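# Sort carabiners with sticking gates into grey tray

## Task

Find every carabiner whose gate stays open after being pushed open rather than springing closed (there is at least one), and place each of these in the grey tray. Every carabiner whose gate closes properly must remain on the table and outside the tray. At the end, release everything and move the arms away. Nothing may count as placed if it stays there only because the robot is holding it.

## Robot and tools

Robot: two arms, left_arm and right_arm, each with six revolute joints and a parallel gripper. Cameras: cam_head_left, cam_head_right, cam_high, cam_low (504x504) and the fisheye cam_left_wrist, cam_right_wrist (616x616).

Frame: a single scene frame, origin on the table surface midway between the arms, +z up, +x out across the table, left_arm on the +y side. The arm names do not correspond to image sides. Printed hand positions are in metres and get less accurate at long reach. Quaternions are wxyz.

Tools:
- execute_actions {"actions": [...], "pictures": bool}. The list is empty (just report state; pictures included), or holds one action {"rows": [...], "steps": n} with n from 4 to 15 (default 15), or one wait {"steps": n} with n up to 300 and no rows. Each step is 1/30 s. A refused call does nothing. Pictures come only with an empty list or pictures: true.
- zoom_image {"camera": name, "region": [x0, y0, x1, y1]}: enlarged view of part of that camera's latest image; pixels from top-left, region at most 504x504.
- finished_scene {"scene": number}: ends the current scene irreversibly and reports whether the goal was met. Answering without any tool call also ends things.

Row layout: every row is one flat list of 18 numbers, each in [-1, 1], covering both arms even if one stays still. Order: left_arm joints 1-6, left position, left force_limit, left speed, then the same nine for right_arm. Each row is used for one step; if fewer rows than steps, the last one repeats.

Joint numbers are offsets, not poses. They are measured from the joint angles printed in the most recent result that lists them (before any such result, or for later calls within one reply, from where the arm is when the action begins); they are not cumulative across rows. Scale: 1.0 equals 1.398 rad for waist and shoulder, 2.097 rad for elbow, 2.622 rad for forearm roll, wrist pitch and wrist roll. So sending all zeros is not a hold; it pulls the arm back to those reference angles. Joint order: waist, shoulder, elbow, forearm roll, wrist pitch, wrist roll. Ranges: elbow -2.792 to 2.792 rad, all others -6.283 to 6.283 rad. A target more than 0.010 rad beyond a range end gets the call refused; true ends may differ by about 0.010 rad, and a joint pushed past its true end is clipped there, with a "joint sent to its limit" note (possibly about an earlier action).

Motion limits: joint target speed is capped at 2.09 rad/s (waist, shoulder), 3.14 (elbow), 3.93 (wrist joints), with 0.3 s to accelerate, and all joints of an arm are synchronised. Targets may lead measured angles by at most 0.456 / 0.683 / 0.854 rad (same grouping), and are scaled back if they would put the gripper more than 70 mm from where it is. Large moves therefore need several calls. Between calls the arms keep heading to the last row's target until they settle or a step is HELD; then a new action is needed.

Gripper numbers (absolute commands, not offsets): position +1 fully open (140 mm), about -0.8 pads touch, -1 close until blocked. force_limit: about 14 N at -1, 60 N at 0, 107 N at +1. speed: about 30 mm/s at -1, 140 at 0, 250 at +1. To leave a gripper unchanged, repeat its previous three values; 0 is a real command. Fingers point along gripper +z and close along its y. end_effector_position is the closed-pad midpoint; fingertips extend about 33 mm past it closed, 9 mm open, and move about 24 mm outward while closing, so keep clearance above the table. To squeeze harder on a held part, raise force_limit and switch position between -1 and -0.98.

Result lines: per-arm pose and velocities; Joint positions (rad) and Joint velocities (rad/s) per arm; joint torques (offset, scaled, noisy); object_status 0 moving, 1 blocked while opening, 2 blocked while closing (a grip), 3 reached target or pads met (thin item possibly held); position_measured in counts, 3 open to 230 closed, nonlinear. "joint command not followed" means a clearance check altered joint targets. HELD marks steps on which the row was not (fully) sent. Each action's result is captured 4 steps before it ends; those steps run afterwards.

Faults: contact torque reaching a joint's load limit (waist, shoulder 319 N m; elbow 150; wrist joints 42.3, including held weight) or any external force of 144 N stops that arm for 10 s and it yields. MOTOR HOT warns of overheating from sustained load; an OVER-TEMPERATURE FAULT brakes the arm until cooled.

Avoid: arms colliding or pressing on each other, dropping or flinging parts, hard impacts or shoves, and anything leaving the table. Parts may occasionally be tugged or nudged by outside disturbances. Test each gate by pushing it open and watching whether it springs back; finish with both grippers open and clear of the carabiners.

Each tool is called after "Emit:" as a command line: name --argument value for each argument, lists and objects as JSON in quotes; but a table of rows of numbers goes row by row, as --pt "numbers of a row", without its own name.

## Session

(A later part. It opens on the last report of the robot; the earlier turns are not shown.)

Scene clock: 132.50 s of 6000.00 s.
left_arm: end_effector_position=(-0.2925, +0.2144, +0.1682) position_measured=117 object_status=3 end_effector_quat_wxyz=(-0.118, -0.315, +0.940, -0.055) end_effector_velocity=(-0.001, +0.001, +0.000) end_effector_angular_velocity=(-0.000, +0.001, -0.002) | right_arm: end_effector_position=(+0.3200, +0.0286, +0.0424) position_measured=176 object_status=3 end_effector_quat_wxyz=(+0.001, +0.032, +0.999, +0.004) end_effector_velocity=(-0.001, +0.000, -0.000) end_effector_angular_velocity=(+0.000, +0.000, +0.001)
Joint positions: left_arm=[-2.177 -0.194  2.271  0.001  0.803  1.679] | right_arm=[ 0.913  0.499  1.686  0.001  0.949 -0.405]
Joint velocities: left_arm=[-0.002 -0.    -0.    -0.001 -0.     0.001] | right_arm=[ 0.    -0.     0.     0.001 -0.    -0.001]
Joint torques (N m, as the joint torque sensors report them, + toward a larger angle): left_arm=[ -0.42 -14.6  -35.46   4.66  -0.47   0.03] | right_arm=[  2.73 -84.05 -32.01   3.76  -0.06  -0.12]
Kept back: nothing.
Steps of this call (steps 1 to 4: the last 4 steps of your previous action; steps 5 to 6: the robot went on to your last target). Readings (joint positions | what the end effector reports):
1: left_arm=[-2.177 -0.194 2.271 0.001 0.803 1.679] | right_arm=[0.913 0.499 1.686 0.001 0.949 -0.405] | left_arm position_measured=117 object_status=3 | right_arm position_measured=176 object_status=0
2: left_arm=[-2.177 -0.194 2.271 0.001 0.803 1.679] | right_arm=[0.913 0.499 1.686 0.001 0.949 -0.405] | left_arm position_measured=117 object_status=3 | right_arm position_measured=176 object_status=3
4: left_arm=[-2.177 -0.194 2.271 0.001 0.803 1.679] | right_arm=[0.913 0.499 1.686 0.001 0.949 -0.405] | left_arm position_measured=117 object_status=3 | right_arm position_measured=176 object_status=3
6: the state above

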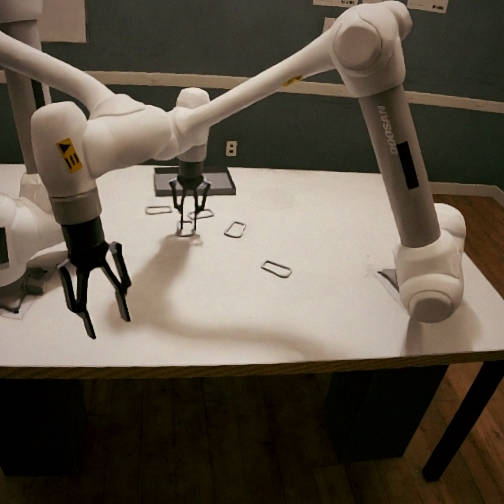

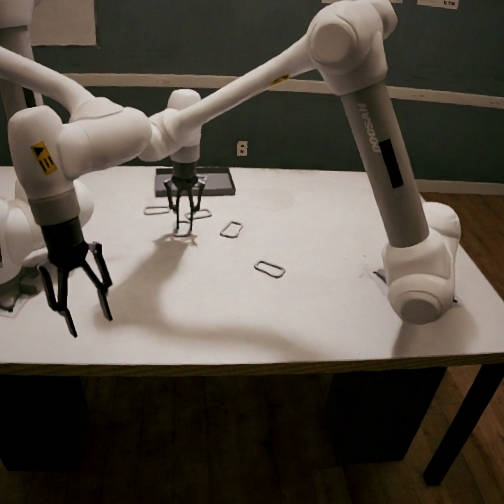

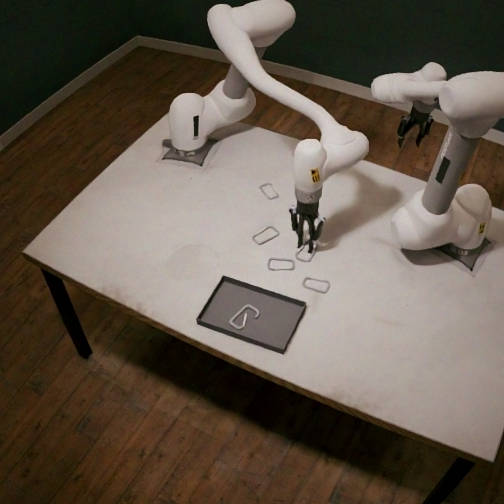

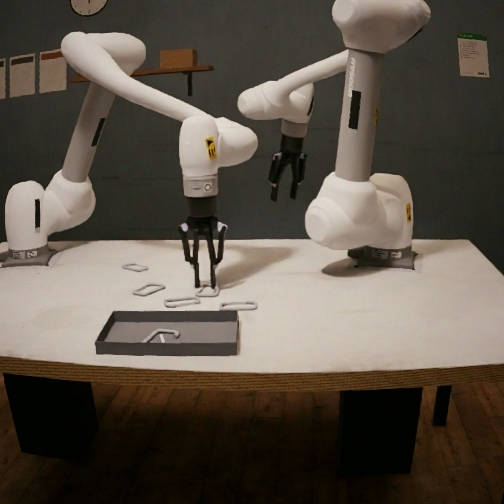

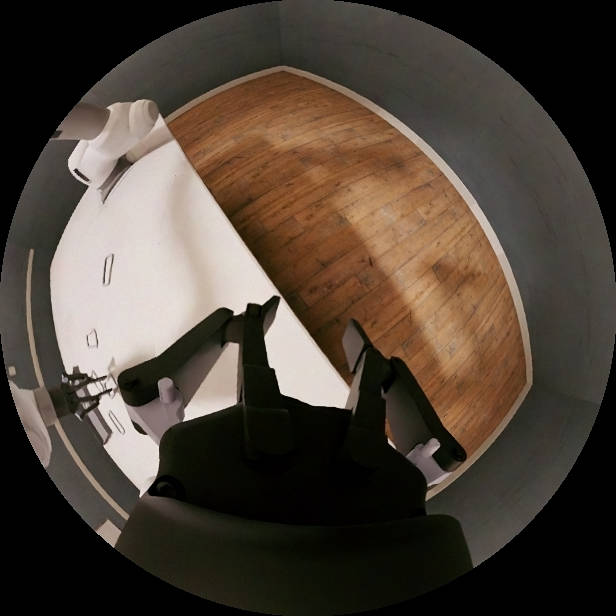

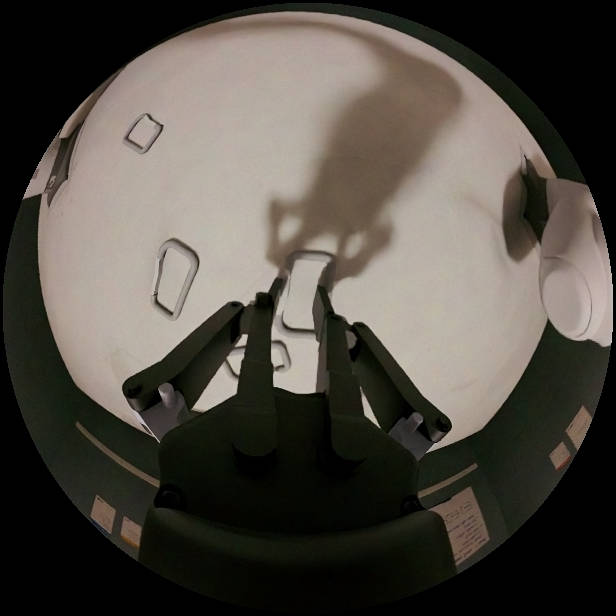

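Emit:
execute_actions --actions '[{"rows":[[0,0,0,0,0,0,0.1,-0.3,0.6,0,0,0,0,0,0,0.1,-0.3,0.6],[0,0,0,0,0,0,0.1,-0.3,0.6,0,0,0,0,0,0,0.1,-0.3,0.6],[0,0,0,0,0,0,0.1,-0.3,0.6,0,0,0,0,0,0,0.1,-0.3,0.6],[0,0,0,0,0,0,0.1,-0.3,0.6,0,0,0,0,0,0,0.1,-0.3,0.6],[0,0,0,0,0,0,0.1,-0.3,0.6,0.0037,0.008,-0.009,0,0.003,0,0.1,-0.3,0.6],[0,0,0,0,0,0,0.1,-0.3,0.6,0.0037,0.008,-0.009,0,0.003,0,0.1,-0.3,0.6],[0,0,0,0,0,0,0.1,-0.3,0.6,0.0037,0.008,-0.009,0,0.003,0,0.1,-0.3,0.6],[0,0,0,0,0,0,0.1,-0.3,0.6,0.0037,0.015,-0.009,0,-0.001,0,0.1,-0.3,0.6]],"steps":15}]'

Emit:
execute_actions --actions '[{"steps":6}]' --pictures true

Scene clock: 133.23 s of 6000.00 s.
left_arm: end_effector_position=(-0.2925, +0.2144, +0.1682) position_measured=117 object_status=3 end_effector_quat_wxyz=(-0.118, -0.315, +0.940, -0.055) end_effector_velocity=(-0.000, +0.000, +0.000) end_effector_angular_velocity=(-0.000, +0.000, -0.002) | right_arm: end_effector_position=(+0.3210, +0.0385, +0.0373) position_measured=117 object_status=0 end_effector_quat_wxyz=(+0.001, +0.030, +1.000, +0.004) end_effector_velocity=(+0.006, +0.022, -0.035) end_effector_angular_velocity=(+0.006, -0.003, +0.006)
Joint positions: left_arm=[-2.177 -0.194  2.271  0.001  0.803  1.679] | right_arm=[ 0.918  0.516  1.669  0.001  0.949 -0.405]
Joint velocities: left_arm=[-0.    -0.     0.    -0.001  0.     0.003] | right_arm=[ 0.006  0.059 -0.022 -0.    -0.043 -0.   ]
Joint torques (N m, as the joint torque sensors report them, + toward a larger angle): left_arm=[ -0.62 -14.35 -35.6    4.71  -0.6    0.03] | right_arm=[  2.53 -97.95 -36.4    3.84  -0.19  -0.09]
Steps of this call (steps 1 to 11: the robot went on to your last target; steps 12 to 22: the first 11 steps of this action). Readings (joint positions | what the end effector reports):
12: left_arm=[-2.177 -0.194 2.271 0.001 0.803 1.679] | right_arm=[0.913 0.499 1.686 0.001 0.949 -0.405] | left_arm position_measured=117 object_status=3 | right_arm position_measured=176 object_status=0
13: left_arm=[-2.177 -0.194 2.271 0.001 0.803 1.679] | right_arm=[0.913 0.499 1.686 0.001 0.949 -0.405] | left_arm position_measured=117 object_status=3 | right_arm position_measured=172 object_status=0
15: left_arm=[-2.177 -0.194 2.271 0.001 0.803 1.679] | right_arm=[0.913 0.499 1.686 0.001 0.949 -0.405] | left_arm position_measured=117 object_status=3 | right_arm position_measured=150 object_status=0
19: left_arm=[-2.177 -0.194 2.271 0.001 0.803 1.679] | right_arm=[0.917 0.506 1.673 0.001 0.955 -0.405] | left_arm position_measured=117 object_status=3 | right_arm position_measured=117 object_status=0
22: the state above

Scene clock: 133.43 s of 6000.00 s.
left_arm: end_effector_position=(-0.2925, +0.2144, +0.1682) position_measured=117 object_status=3 end_effector_quat_wxyz=(-0.118, -0.315, +0.940, -0.055) end_effector_velocity=(+0.000, -0.000, +0.000) end_effector_angular_velocity=(-0.000, +0.000, +0.001) | right_arm: end_effector_position=(+0.3213, +0.0398, +0.0353) position_measured=117 object_status=3 end_effector_quat_wxyz=(+0.002, +0.030, +1.000, +0.004) end_effector_velocity=(+0.000, +0.001, -0.002) end_effector_angular_velocity=(+0.000, +0.000, +0.000)
Joint positions: left_arm=[-2.177 -0.194  2.271  0.001  0.803  1.679] | right_arm=[ 0.918  0.519  1.667  0.001  0.947 -0.405]
Joint velocities: left_arm=[ 0.001 -0.    -0.    -0.    -0.     0.   ] | right_arm=[ 0.     0.003 -0.001  0.    -0.002 -0.   ]
Joint torques (N m, as the joint torque sensors report them, + toward a larger angle): left_arm=[  0.14 -14.19 -35.14   4.71  -0.52   0.08] | right_arm=[  2.91 -88.55 -32.2    3.52  -0.09  -0.1 ]
Kept back: nothing.
Steps of this call (steps 1 to 4: the last 4 steps of your previous action; steps 5 to 6: the robot went on to your last target). Readings (joint positions | what the end effector reports):
1: left_arm=[-2.177 -0.194 2.271 0.001 0.803 1.679] | right_arm=[0.918 0.517 1.668 0.001 0.948 -0.405] | left_arm position_measured=117 object_status=3 | right_arm position_measured=117 object_status=0
2: left_arm=[-2.177 -0.194 2.271 0.001 0.803 1.679] | right_arm=[0.918 0.518 1.668 0.001 0.948 -0.405] | left_arm position_measured=117 object_status=3 | right_arm position_measured=117 object_status=3
4: left_arm=[-2.177 -0.194 2.271 0.001 0.803 1.679] | right_arm=[0.918 0.519 1.667 0.001 0.947 -0.405] | left_arm position_measured=117 object_status=3 | right_arm position_measured=117 object_status=3
6: the state above

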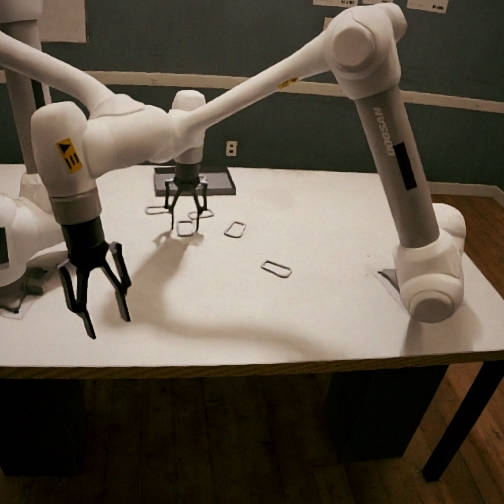

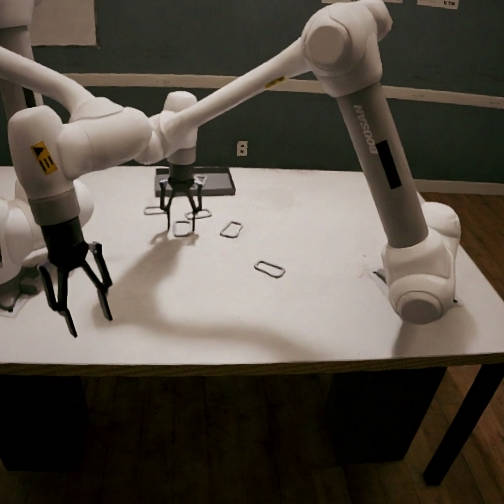

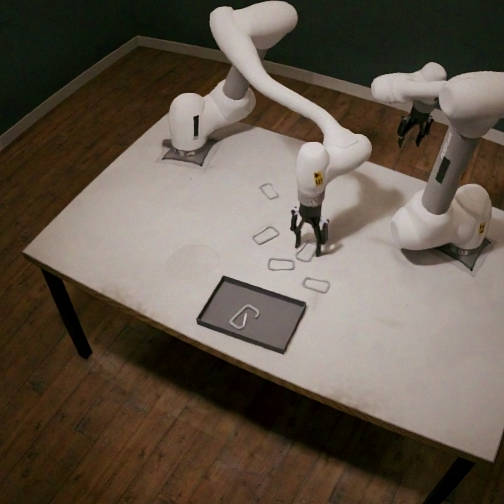

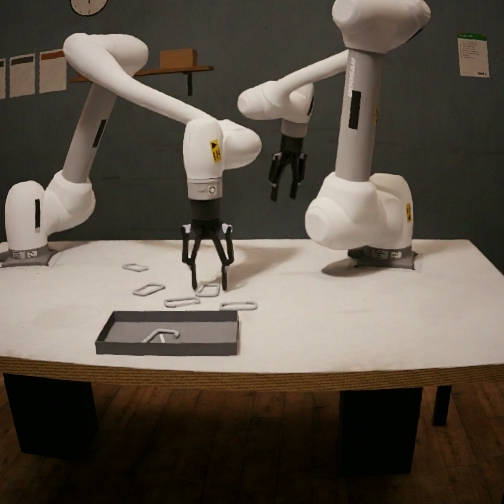

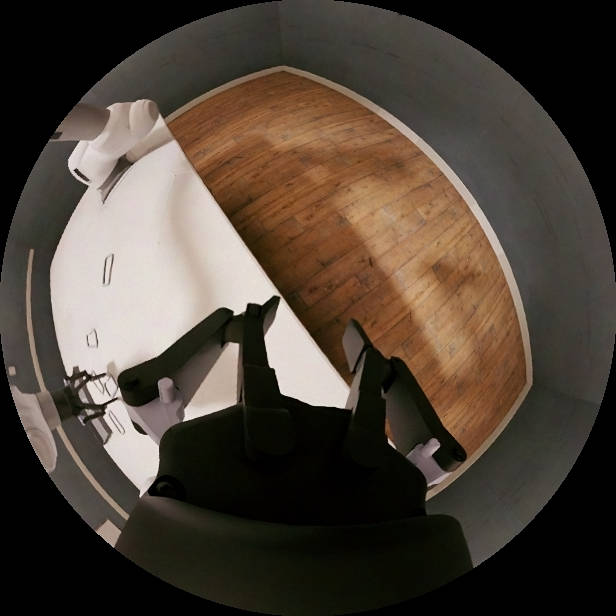

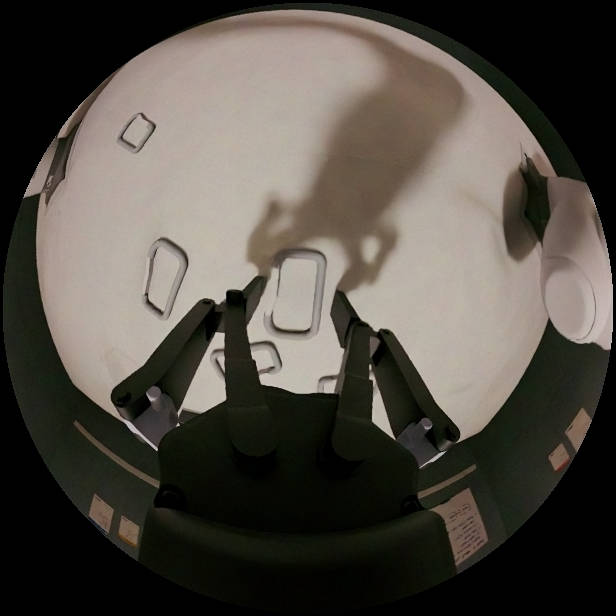

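Emit:
execute_actions --actions '[]'

Scene clock: 133.97 s of 6000.00 s.
left_arm: end_effector_position=(-0.2925, +0.2144, +0.1682) position_measured=117 object_status=3 end_effector_quat_wxyz=(-0.118, -0.315, +0.940, -0.055) end_effector_velocity=(-0.000, +0.000, -0.000) end_effector_angular_velocity=(-0.000, -0.001, -0.003) | right_arm: end_effector_position=(+0.3213, +0.0399, +0.0351) position_measured=117 object_status=3 end_effector_quat_wxyz=(+0.001, +0.030, +1.000, +0.004) end_effector_velocity=(-0.000, -0.000, +0.000) end_effector_angular_velocity=(+0.000, +0.000, -0.000)
Joint positions: left_arm=[-2.177 -0.194  2.271  0.001  0.803  1.679] | right_arm=[ 0.918  0.52   1.667  0.001  0.947 -0.405]
Joint velocities: left_arm=[-0.001  0.     0.     0.     0.     0.002] | right_arm=[-0. -0.  0.  0.  0. -0.]
Joint torques (N m, as the joint torque sensors report them, + toward a larger angle): left_arm=[ -0.65 -14.34 -35.19   4.64  -0.52   0.08] | right_arm=[  3.11 -87.94 -32.6    3.75  -0.14  -0.18]
Kept back: nothing.
Steps of this call (steps 1 to 15: the robot went on to your last target; step 16: nothing new was sent). Readings (joint positions | what the end effector reports):
1: left_arm=[-2.177 -0.194 2.271 0.001 0.803 1.679] | right_arm=[0.918 0.519 1.667 0.001 0.947 -0.405] | left_arm position_measured=117 object_status=3 | right_arm position_measured=117 object_status=3
2: left_arm=[-2.177 -0.194 2.271 0.001 0.803 1.679] | right_arm=[0.918 0.520 1.667 0.001 0.947 -0.405] | left_arm position_measured=117 object_status=3 | right_arm position_measured=117 object_status=3
4: left_arm=[-2.177 -0.194 2.271 0.001 0.803 1.679] | right_arm=[0.918 0.520 1.667 0.001 0.947 -0.405] | left_arm position_measured=117 object_status=3 | right_arm position_measured=117 object_status=3
8: left_arm=[-2.177 -0.194 2.271 0.001 0.803 1.679] | right_arm=[0.918 0.520 1.667 0.001 0.947 -0.405] | left_arm position_measured=117 object_status=3 | right_arm position_measured=117 object_status=3
16: the state above
All arms were judged still, so your last target was given up. Only a new action makes them travel on or press farther. Fingers that are still opening or closing keep moving.

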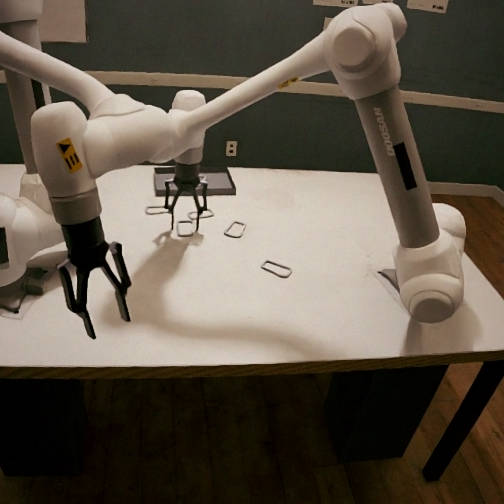

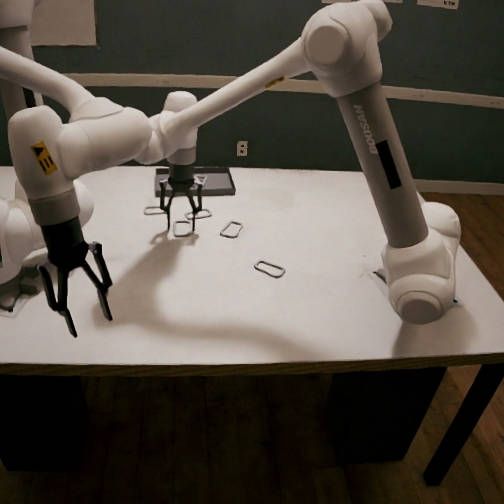

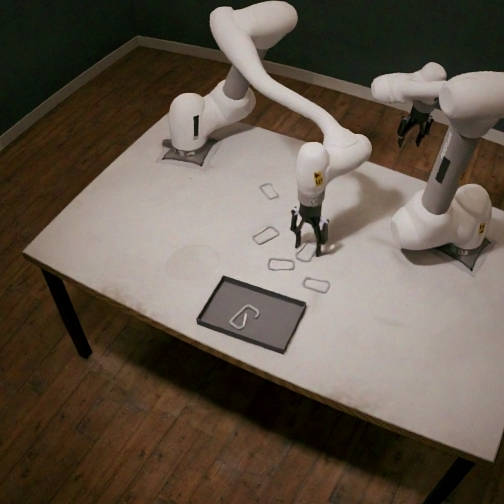

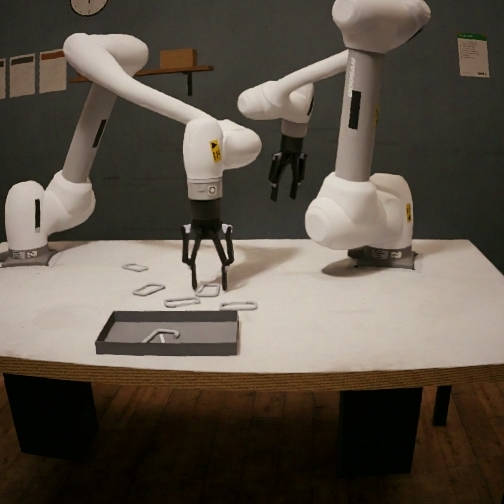

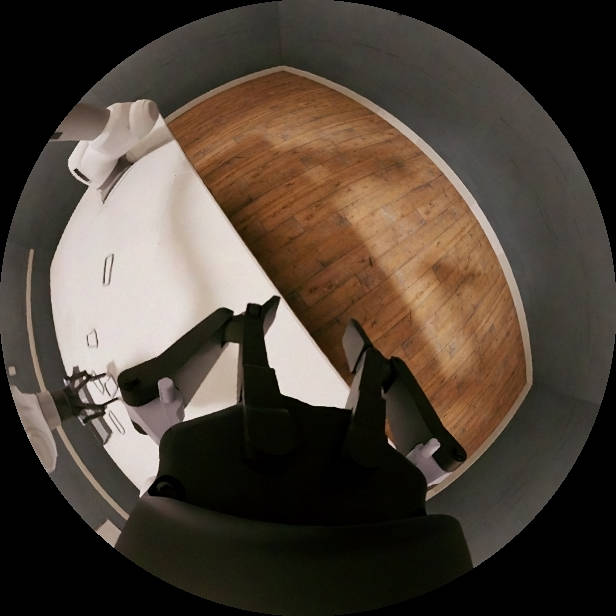

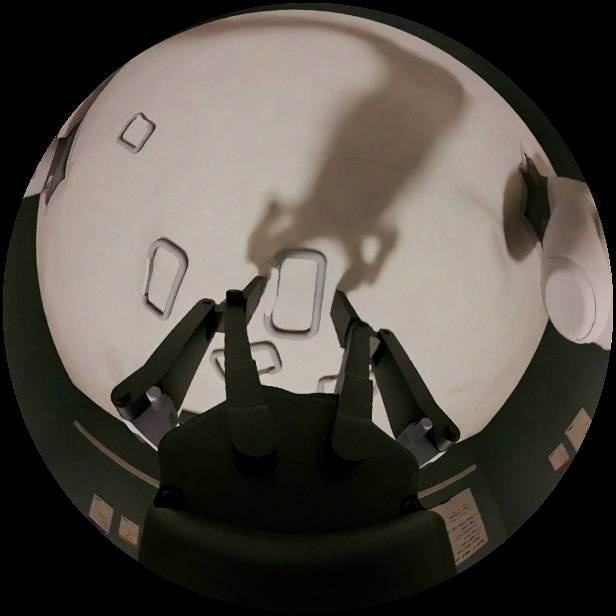

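Emit:
execute_actions --actions '[{"rows":[[0,0,0,0,0,0,0.1,-0.3,0.6,0,0,0,0,0,0,-0.36,-0.3,0.2]],"steps":15}]' --pictures true

Scene clock: 134.43 s of 6000.00 s.
left_arm: end_effector_position=(-0.2925, +0.2144, +0.1682) position_measured=117 object_status=3 end_effector_quat_wxyz=(-0.118, -0.315, +0.940, -0.055) end_effector_velocity=(+0.000, -0.000, -0.000) end_effector_angular_velocity=(+0.001, +0.000, +0.002) | right_arm: end_effector_position=(+0.3215, +0.0403, +0.0354) position_measured=174 object_status=0 end_effector_quat_wxyz=(+0.002, +0.030, +1.000, +0.004) end_effector_velocity=(-0.001, -0.001, -0.000) end_effector_angular_velocity=(-0.001, +0.001, +0.000)
Joint positions: left_arm=[-2.177 -0.194  2.271  0.001  0.803  1.679] | right_arm=[ 0.918  0.52   1.667  0.001  0.946 -0.405]
Joint velocities: left_arm=[ 0.     0.     0.    -0.     0.    -0.002] | right_arm=[-0.    -0.001  0.003  0.001  0.    -0.001]
Joint torques (N m, as the joint torque sensors report them, + toward a larger angle): left_arm=[ -0.2  -14.79 -35.52   4.73  -0.46   0.09] | right_arm=[ -0.55 -41.73   1.45   2.05   5.31  -0.36]
Steps of this call (steps 1 to 3: nothing new was sent; steps 4 to 14: the first 11 steps of this action). Readings (joint positions | what the end effector reports):
4: left_arm=[-2.177 -0.194 2.271 0.001 0.803 1.679] | right_arm=[0.918 0.520 1.667 0.001 0.947 -0.405] | left_arm position_measured=117 object_status=3 | right_arm position_measured=117 object_status=0
5: left_arm=[-2.177 -0.194 2.271 0.001 0.803 1.679] | right_arm=[0.918 0.520 1.667 0.001 0.947 -0.405] | left_arm position_measured=117 object_status=3 | right_arm position_measured=120 object_status=0
7: left_arm=[-2.177 -0.194 2.271 0.001 0.803 1.679] | right_arm=[0.918 0.520 1.667 0.001 0.947 -0.405] | left_arm position_measured=117 object_status=3 | right_arm position_measured=137 object_status=0
11: left_arm=[-2.177 -0.194 2.271 0.001 0.803 1.679] | right_arm=[0.918 0.520 1.667 0.001 0.946 -0.405] | left_arm position_measured=117 object_status=3 | right_arm position_measured=168 object_status=0
14: the state above

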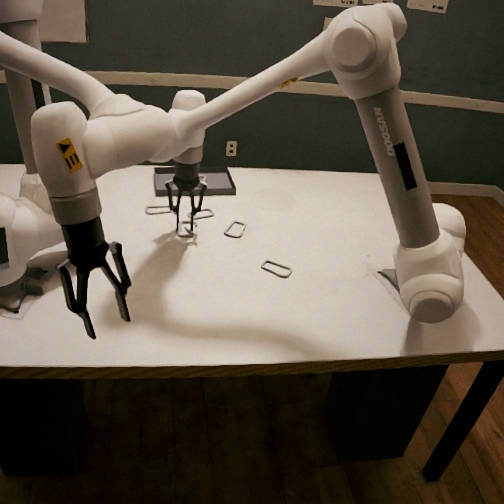

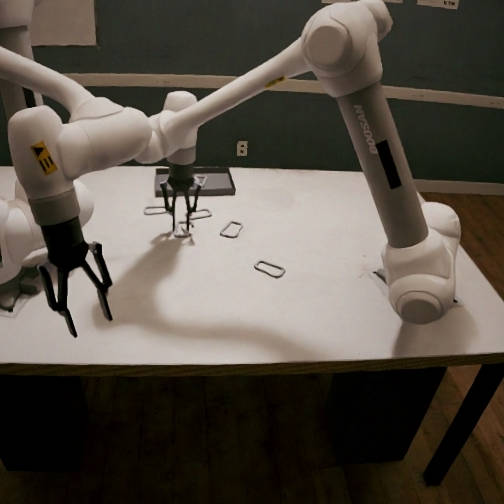

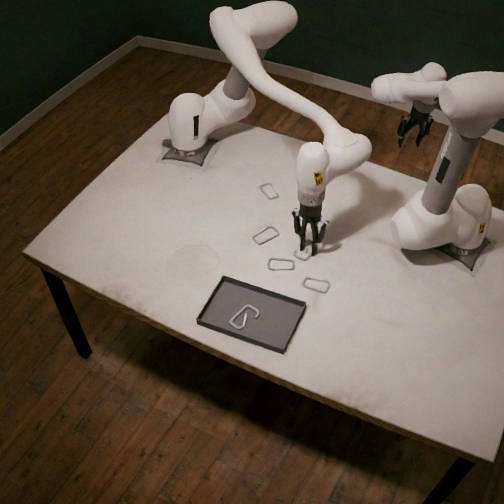

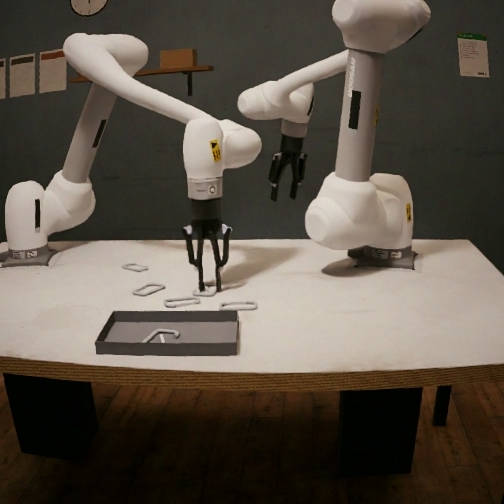

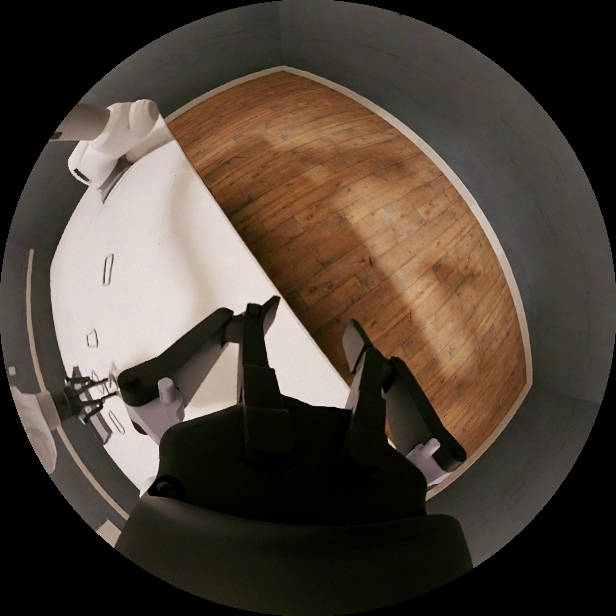

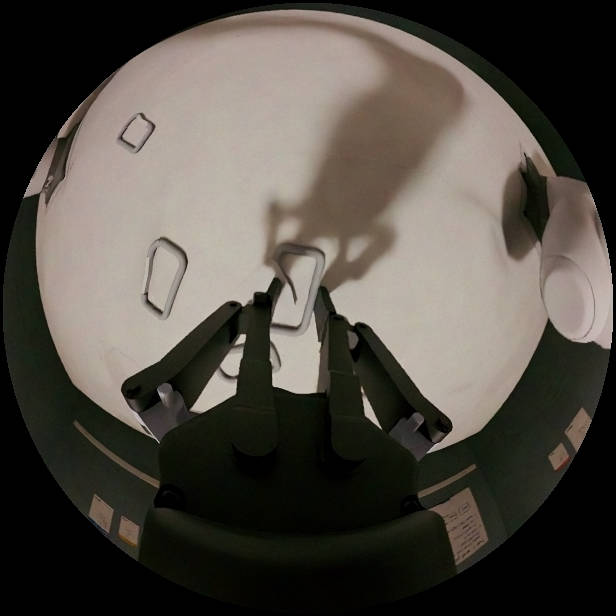

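Gate opened, but pressing (table). Open now.

Emit:
execute_actions --actions '[{"rows":[[0,0,0,0,0,0,0.1,-0.3,0.6,0,-0.003,0,0,0,0,0.1,-0.3,0.6]],"steps":15}]' --pictures true

Scene clock: 134.93 s of 6000.00 s.
left_arm: end_effector_position=(-0.2925, +0.2144, +0.1682) position_measured=117 object_status=3 end_effector_quat_wxyz=(-0.118, -0.315, +0.940, -0.055) end_effector_velocity=(-0.001, +0.001, +0.000) end_effector_angular_velocity=(-0.000, +0.001, -0.001) | right_arm: end_effector_position=(+0.3217, +0.0407, +0.0385) position_measured=117 object_status=0 end_effector_quat_wxyz=(+0.003, +0.030, +1.000, +0.006) end_effector_velocity=(+0.001, +0.000, +0.001) end_effector_angular_velocity=(+0.001, -0.001, -0.001)
Joint positions: left_arm=[-2.177 -0.194  2.271  0.001  0.803  1.679] | right_arm=[ 0.918  0.516  1.667  0.001  0.946 -0.405]
Joint velocities: left_arm=[-0.002 -0.001  0.    -0.    -0.    -0.001] | right_arm=[-0.001 -0.001 -0.    -0.    -0.     0.001]
Joint torques (N m, as the joint torque sensors report them, + toward a larger angle): left_arm=[ -0.49 -14.49 -35.19   4.67  -0.38   0.  ] | right_arm=[  4.78 -83.48 -32.19   3.79  -0.21  -0.35]
Steps of this call (steps 1 to 4: the last 4 steps of your previous action; steps 5 to 15: the first 11 steps of this action). Readings (joint positions | what the end effector reports):
5: left_arm=[-2.177 -0.194 2.271 0.001 0.803 1.679] | right_arm=[0.918 0.520 1.667 0.001 0.947 -0.405] | left_arm position_measured=117 object_status=3 | right_arm position_measured=174 object_status=0
6: left_arm=[-2.177 -0.194 2.271 0.001 0.803 1.679] | right_arm=[0.918 0.519 1.668 0.001 0.947 -0.405] | left_arm position_measured=117 object_status=3 | right_arm position_measured=170 object_status=0
8: left_arm=[-2.177 -0.194 2.271 0.001 0.803 1.679] | right_arm=[0.918 0.517 1.668 0.001 0.947 -0.405] | left_arm position_measured=117 object_status=3 | right_arm position_measured=148 object_status=0
12: left_arm=[-2.177 -0.194 2.271 0.001 0.803 1.679] | right_arm=[0.918 0.516 1.667 0.001 0.946 -0.405] | left_arm position_measured=117 object_status=3 | right_arm position_measured=117 object_status=0
15: the state above

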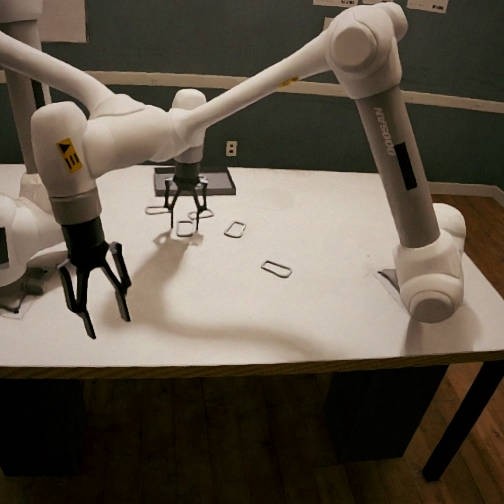

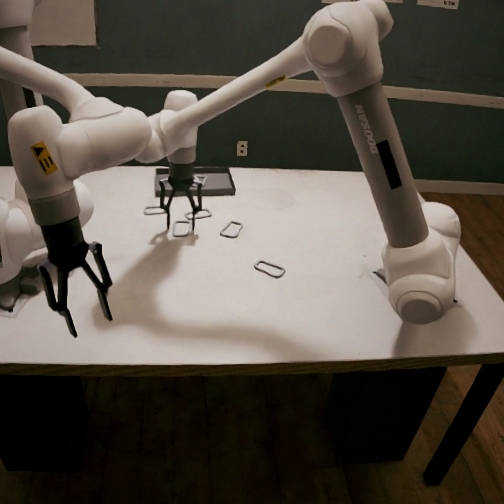

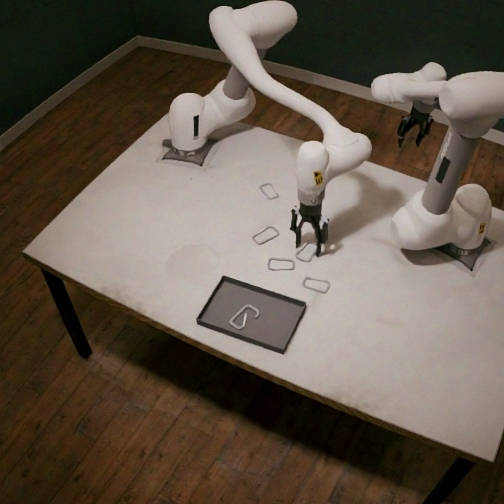

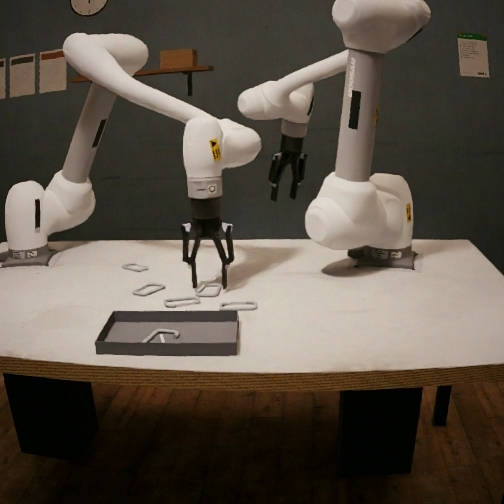

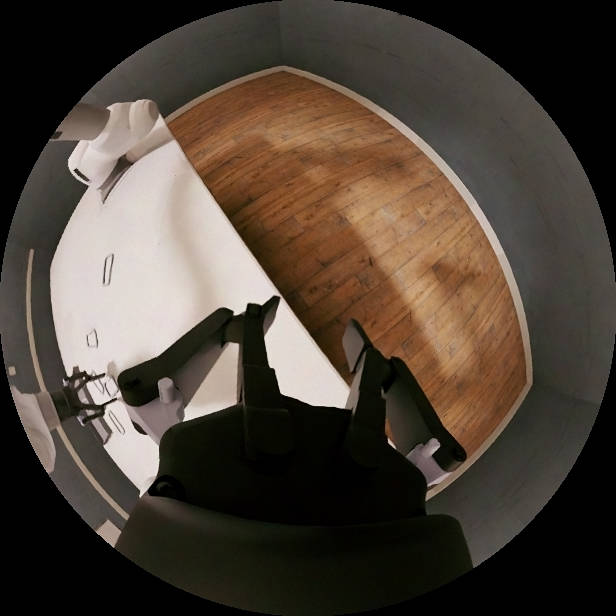

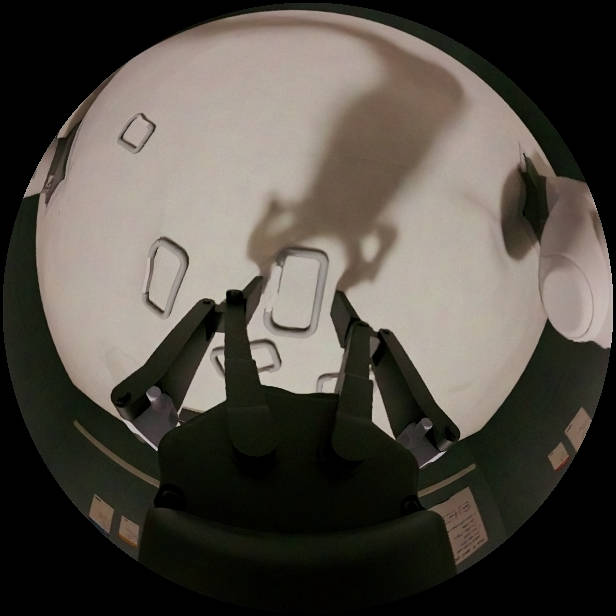

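Emit:
execute_actions --actions '[{"rows":[[0,0,0,0,0,0,0.1,-0.3,0.6,0,-0.035,0,0,0.018,0,0.1,-0.3,0.6],[0,0,0,0,0,0,0.1,-0.3,0.6,0,-0.035,0,0,0.018,0,0.1,-0.3,0.6],[0,0,0,0,0,0,0.1,-0.3,0.6,0,-0.035,0,0,0.018,0,0.1,-0.3,0.6],[0,0,0,0,0,0,0.1,-0.3,0.6,0,-0.035,0,0,0.018,0,0.1,-0.3,0.6],[0,0,0,0,0,0,0.1,-0.3,0.6,-0.082,-0.139,0.107,0,-0.011,0.114,0.1,-0.3,0.6]],"steps":15}]'

Emit:
execute_actions --actions '[{"steps":12}]' --pictures true

Scene clock: 135.67 s of 6000.00 s.
left_arm: end_effector_position=(-0.2925, +0.2144, +0.1682) position_measured=117 object_status=3 end_effector_quat_wxyz=(-0.118, -0.315, +0.940, -0.055) end_effector_velocity=(+0.001, -0.001, +0.000) end_effector_angular_velocity=(+0.000, +0.001, +0.004) | right_arm: end_effector_position=(+0.3301, -0.0374, +0.0746) position_measured=117 object_status=3 end_effector_quat_wxyz=(+0.003, +0.139, +0.990, +0.007) end_effector_velocity=(+0.051, -0.411, +0.008) end_effector_angular_velocity=(-0.005, +0.018, -1.271)
Joint positions: left_arm=[-2.177 -0.194  2.271  0.001  0.803  1.679] | right_arm=[ 0.858  0.391  1.786  0.001  0.949 -0.245]
Joint velocities: left_arm=[ 0.002 -0.001  0.    -0.     0.    -0.002] | right_arm=[-0.357 -0.467  0.689 -0.001 -0.21   0.915]
Joint torques (N m, as the joint torque sensors report them, + toward a larger angle): left_arm=[  0.07 -14.81 -35.54   4.71  -0.5   -0.05] | right_arm=[  7.83 -76.07 -31.96   3.82  -0.08  -0.34]
Steps of this call (steps 1 to 4: the last 4 steps of your previous action; steps 5 to 11: the robot went on to your last target; steps 12 to 22: the first 11 steps of this action). Readings (joint positions | what the end effector reports):
12: left_arm=[-2.177 -0.194 2.271 0.001 0.803 1.679] | right_arm=[0.918 0.515 1.667 0.001 0.946 -0.405] | left_arm position_measured=117 object_status=3 | right_arm position_measured=117 object_status=3
13: left_arm=[-2.177 -0.194 2.271 0.001 0.803 1.679] | right_arm=[0.918 0.512 1.667 0.001 0.949 -0.405] | left_arm position_measured=117 object_status=3 | right_arm position_measured=117 object_status=3
15: left_arm=[-2.177 -0.194 2.271 0.001 0.803 1.679] | right_arm=[0.918 0.489 1.667 0.001 0.972 -0.405] | left_arm position_measured=117 object_status=3 | right_arm position_measured=117 object_status=3
19: left_arm=[-2.177 -0.194 2.271 0.001 0.803 1.679] | right_arm=[0.898 0.438 1.708 0.001 0.974 -0.346] | left_arm position_measured=117 object_status=3 | right_arm position_measured=117 object_status=3
22: the state above

Scene clock: 136.07 s of 6000.00 s.
left_arm: end_effector_position=(-0.2925, +0.2144, +0.1682) position_measured=117 object_status=3 end_effector_quat_wxyz=(-0.118, -0.315, +0.940, -0.055) end_effector_velocity=(-0.000, +0.000, +0.000) end_effector_angular_velocity=(-0.000, -0.000, -0.000) | right_arm: end_effector_position=(+0.3342, -0.1001, +0.0737) position_measured=117 object_status=3 end_effector_quat_wxyz=(+0.002, +0.234, +0.972, +0.006) end_effector_velocity=(+0.000, -0.003, -0.000) end_effector_angular_velocity=(-0.001, +0.000, -0.008)
Joint positions: left_arm=[-2.177 -0.194  2.271  0.001  0.803  1.679] | right_arm=[ 0.804  0.321  1.891  0.001  0.918 -0.106]
Joint velocities: left_arm=[-0. -0.  0.  0.  0. -0.] | right_arm=[-0.003 -0.003  0.005 -0.    -0.001  0.005]
Joint torques (N m, as the joint torque sensors report them, + toward a larger angle): left_arm=[ -0.04 -14.99 -35.27   4.7   -0.38  -0.02] | right_arm=[  1.54 -68.37 -32.76   3.63  -0.33  -0.53]
Kept back: nothing.
Steps of this call (steps 1 to 4: the last 4 steps of your previous action; steps 5 to 12: the robot went on to your last target). Readings (joint positions | what the end effector reports):
1: left_arm=[-2.177 -0.194 2.271 0.001 0.803 1.679] | right_arm=[0.846 0.375 1.810 0.001 0.942 -0.214] | left_arm position_measured=117 object_status=3 | right_arm position_measured=117 object_status=3
2: left_arm=[-2.177 -0.194 2.271 0.001 0.803 1.679] | right_arm=[0.834 0.360 1.833 0.001 0.935 -0.184] | left_arm position_measured=117 object_status=3 | right_arm position_measured=117 object_status=3
4: left_arm=[-2.177 -0.194 2.271 0.001 0.803 1.679] | right_arm=[0.815 0.336 1.869 0.001 0.924 -0.135] | left_arm position_measured=117 object_status=3 | right_arm position_measured=117 object_status=3
8: left_arm=[-2.177 -0.194 2.271 0.001 0.803 1.679] | right_arm=[0.805 0.323 1.889 0.001 0.918 -0.109] | left_arm position_measured=117 object_status=3 | right_arm position_measured=117 object_status=3
12: the state above

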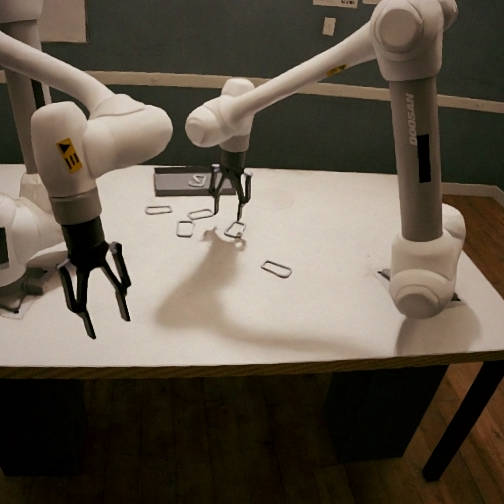

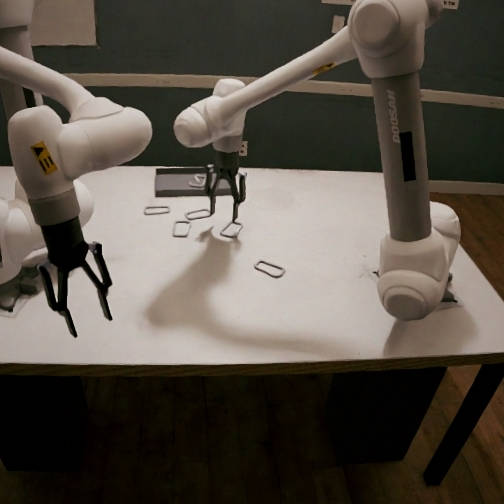

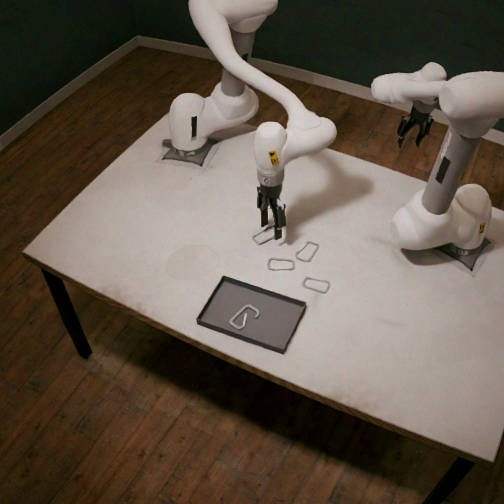

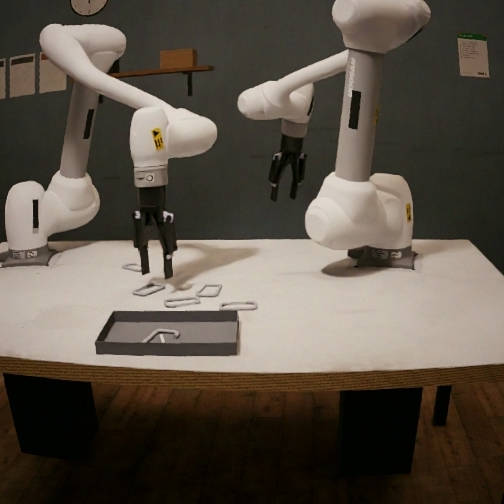

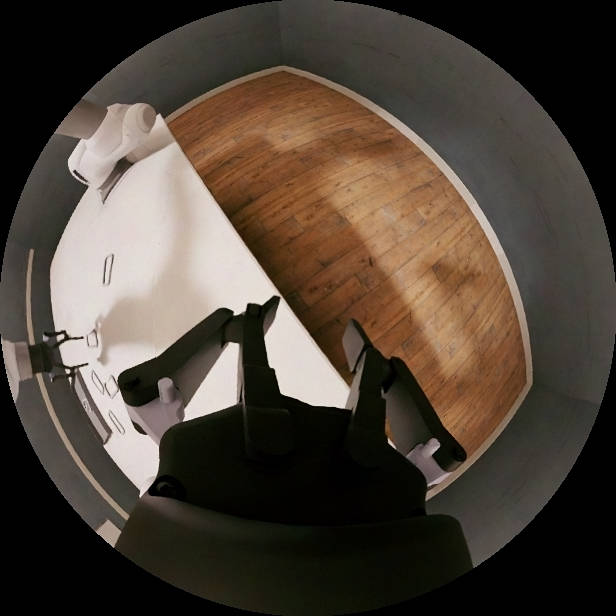

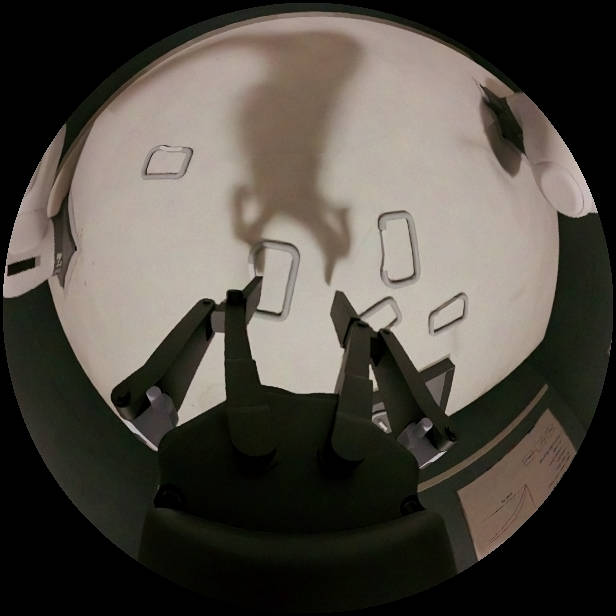

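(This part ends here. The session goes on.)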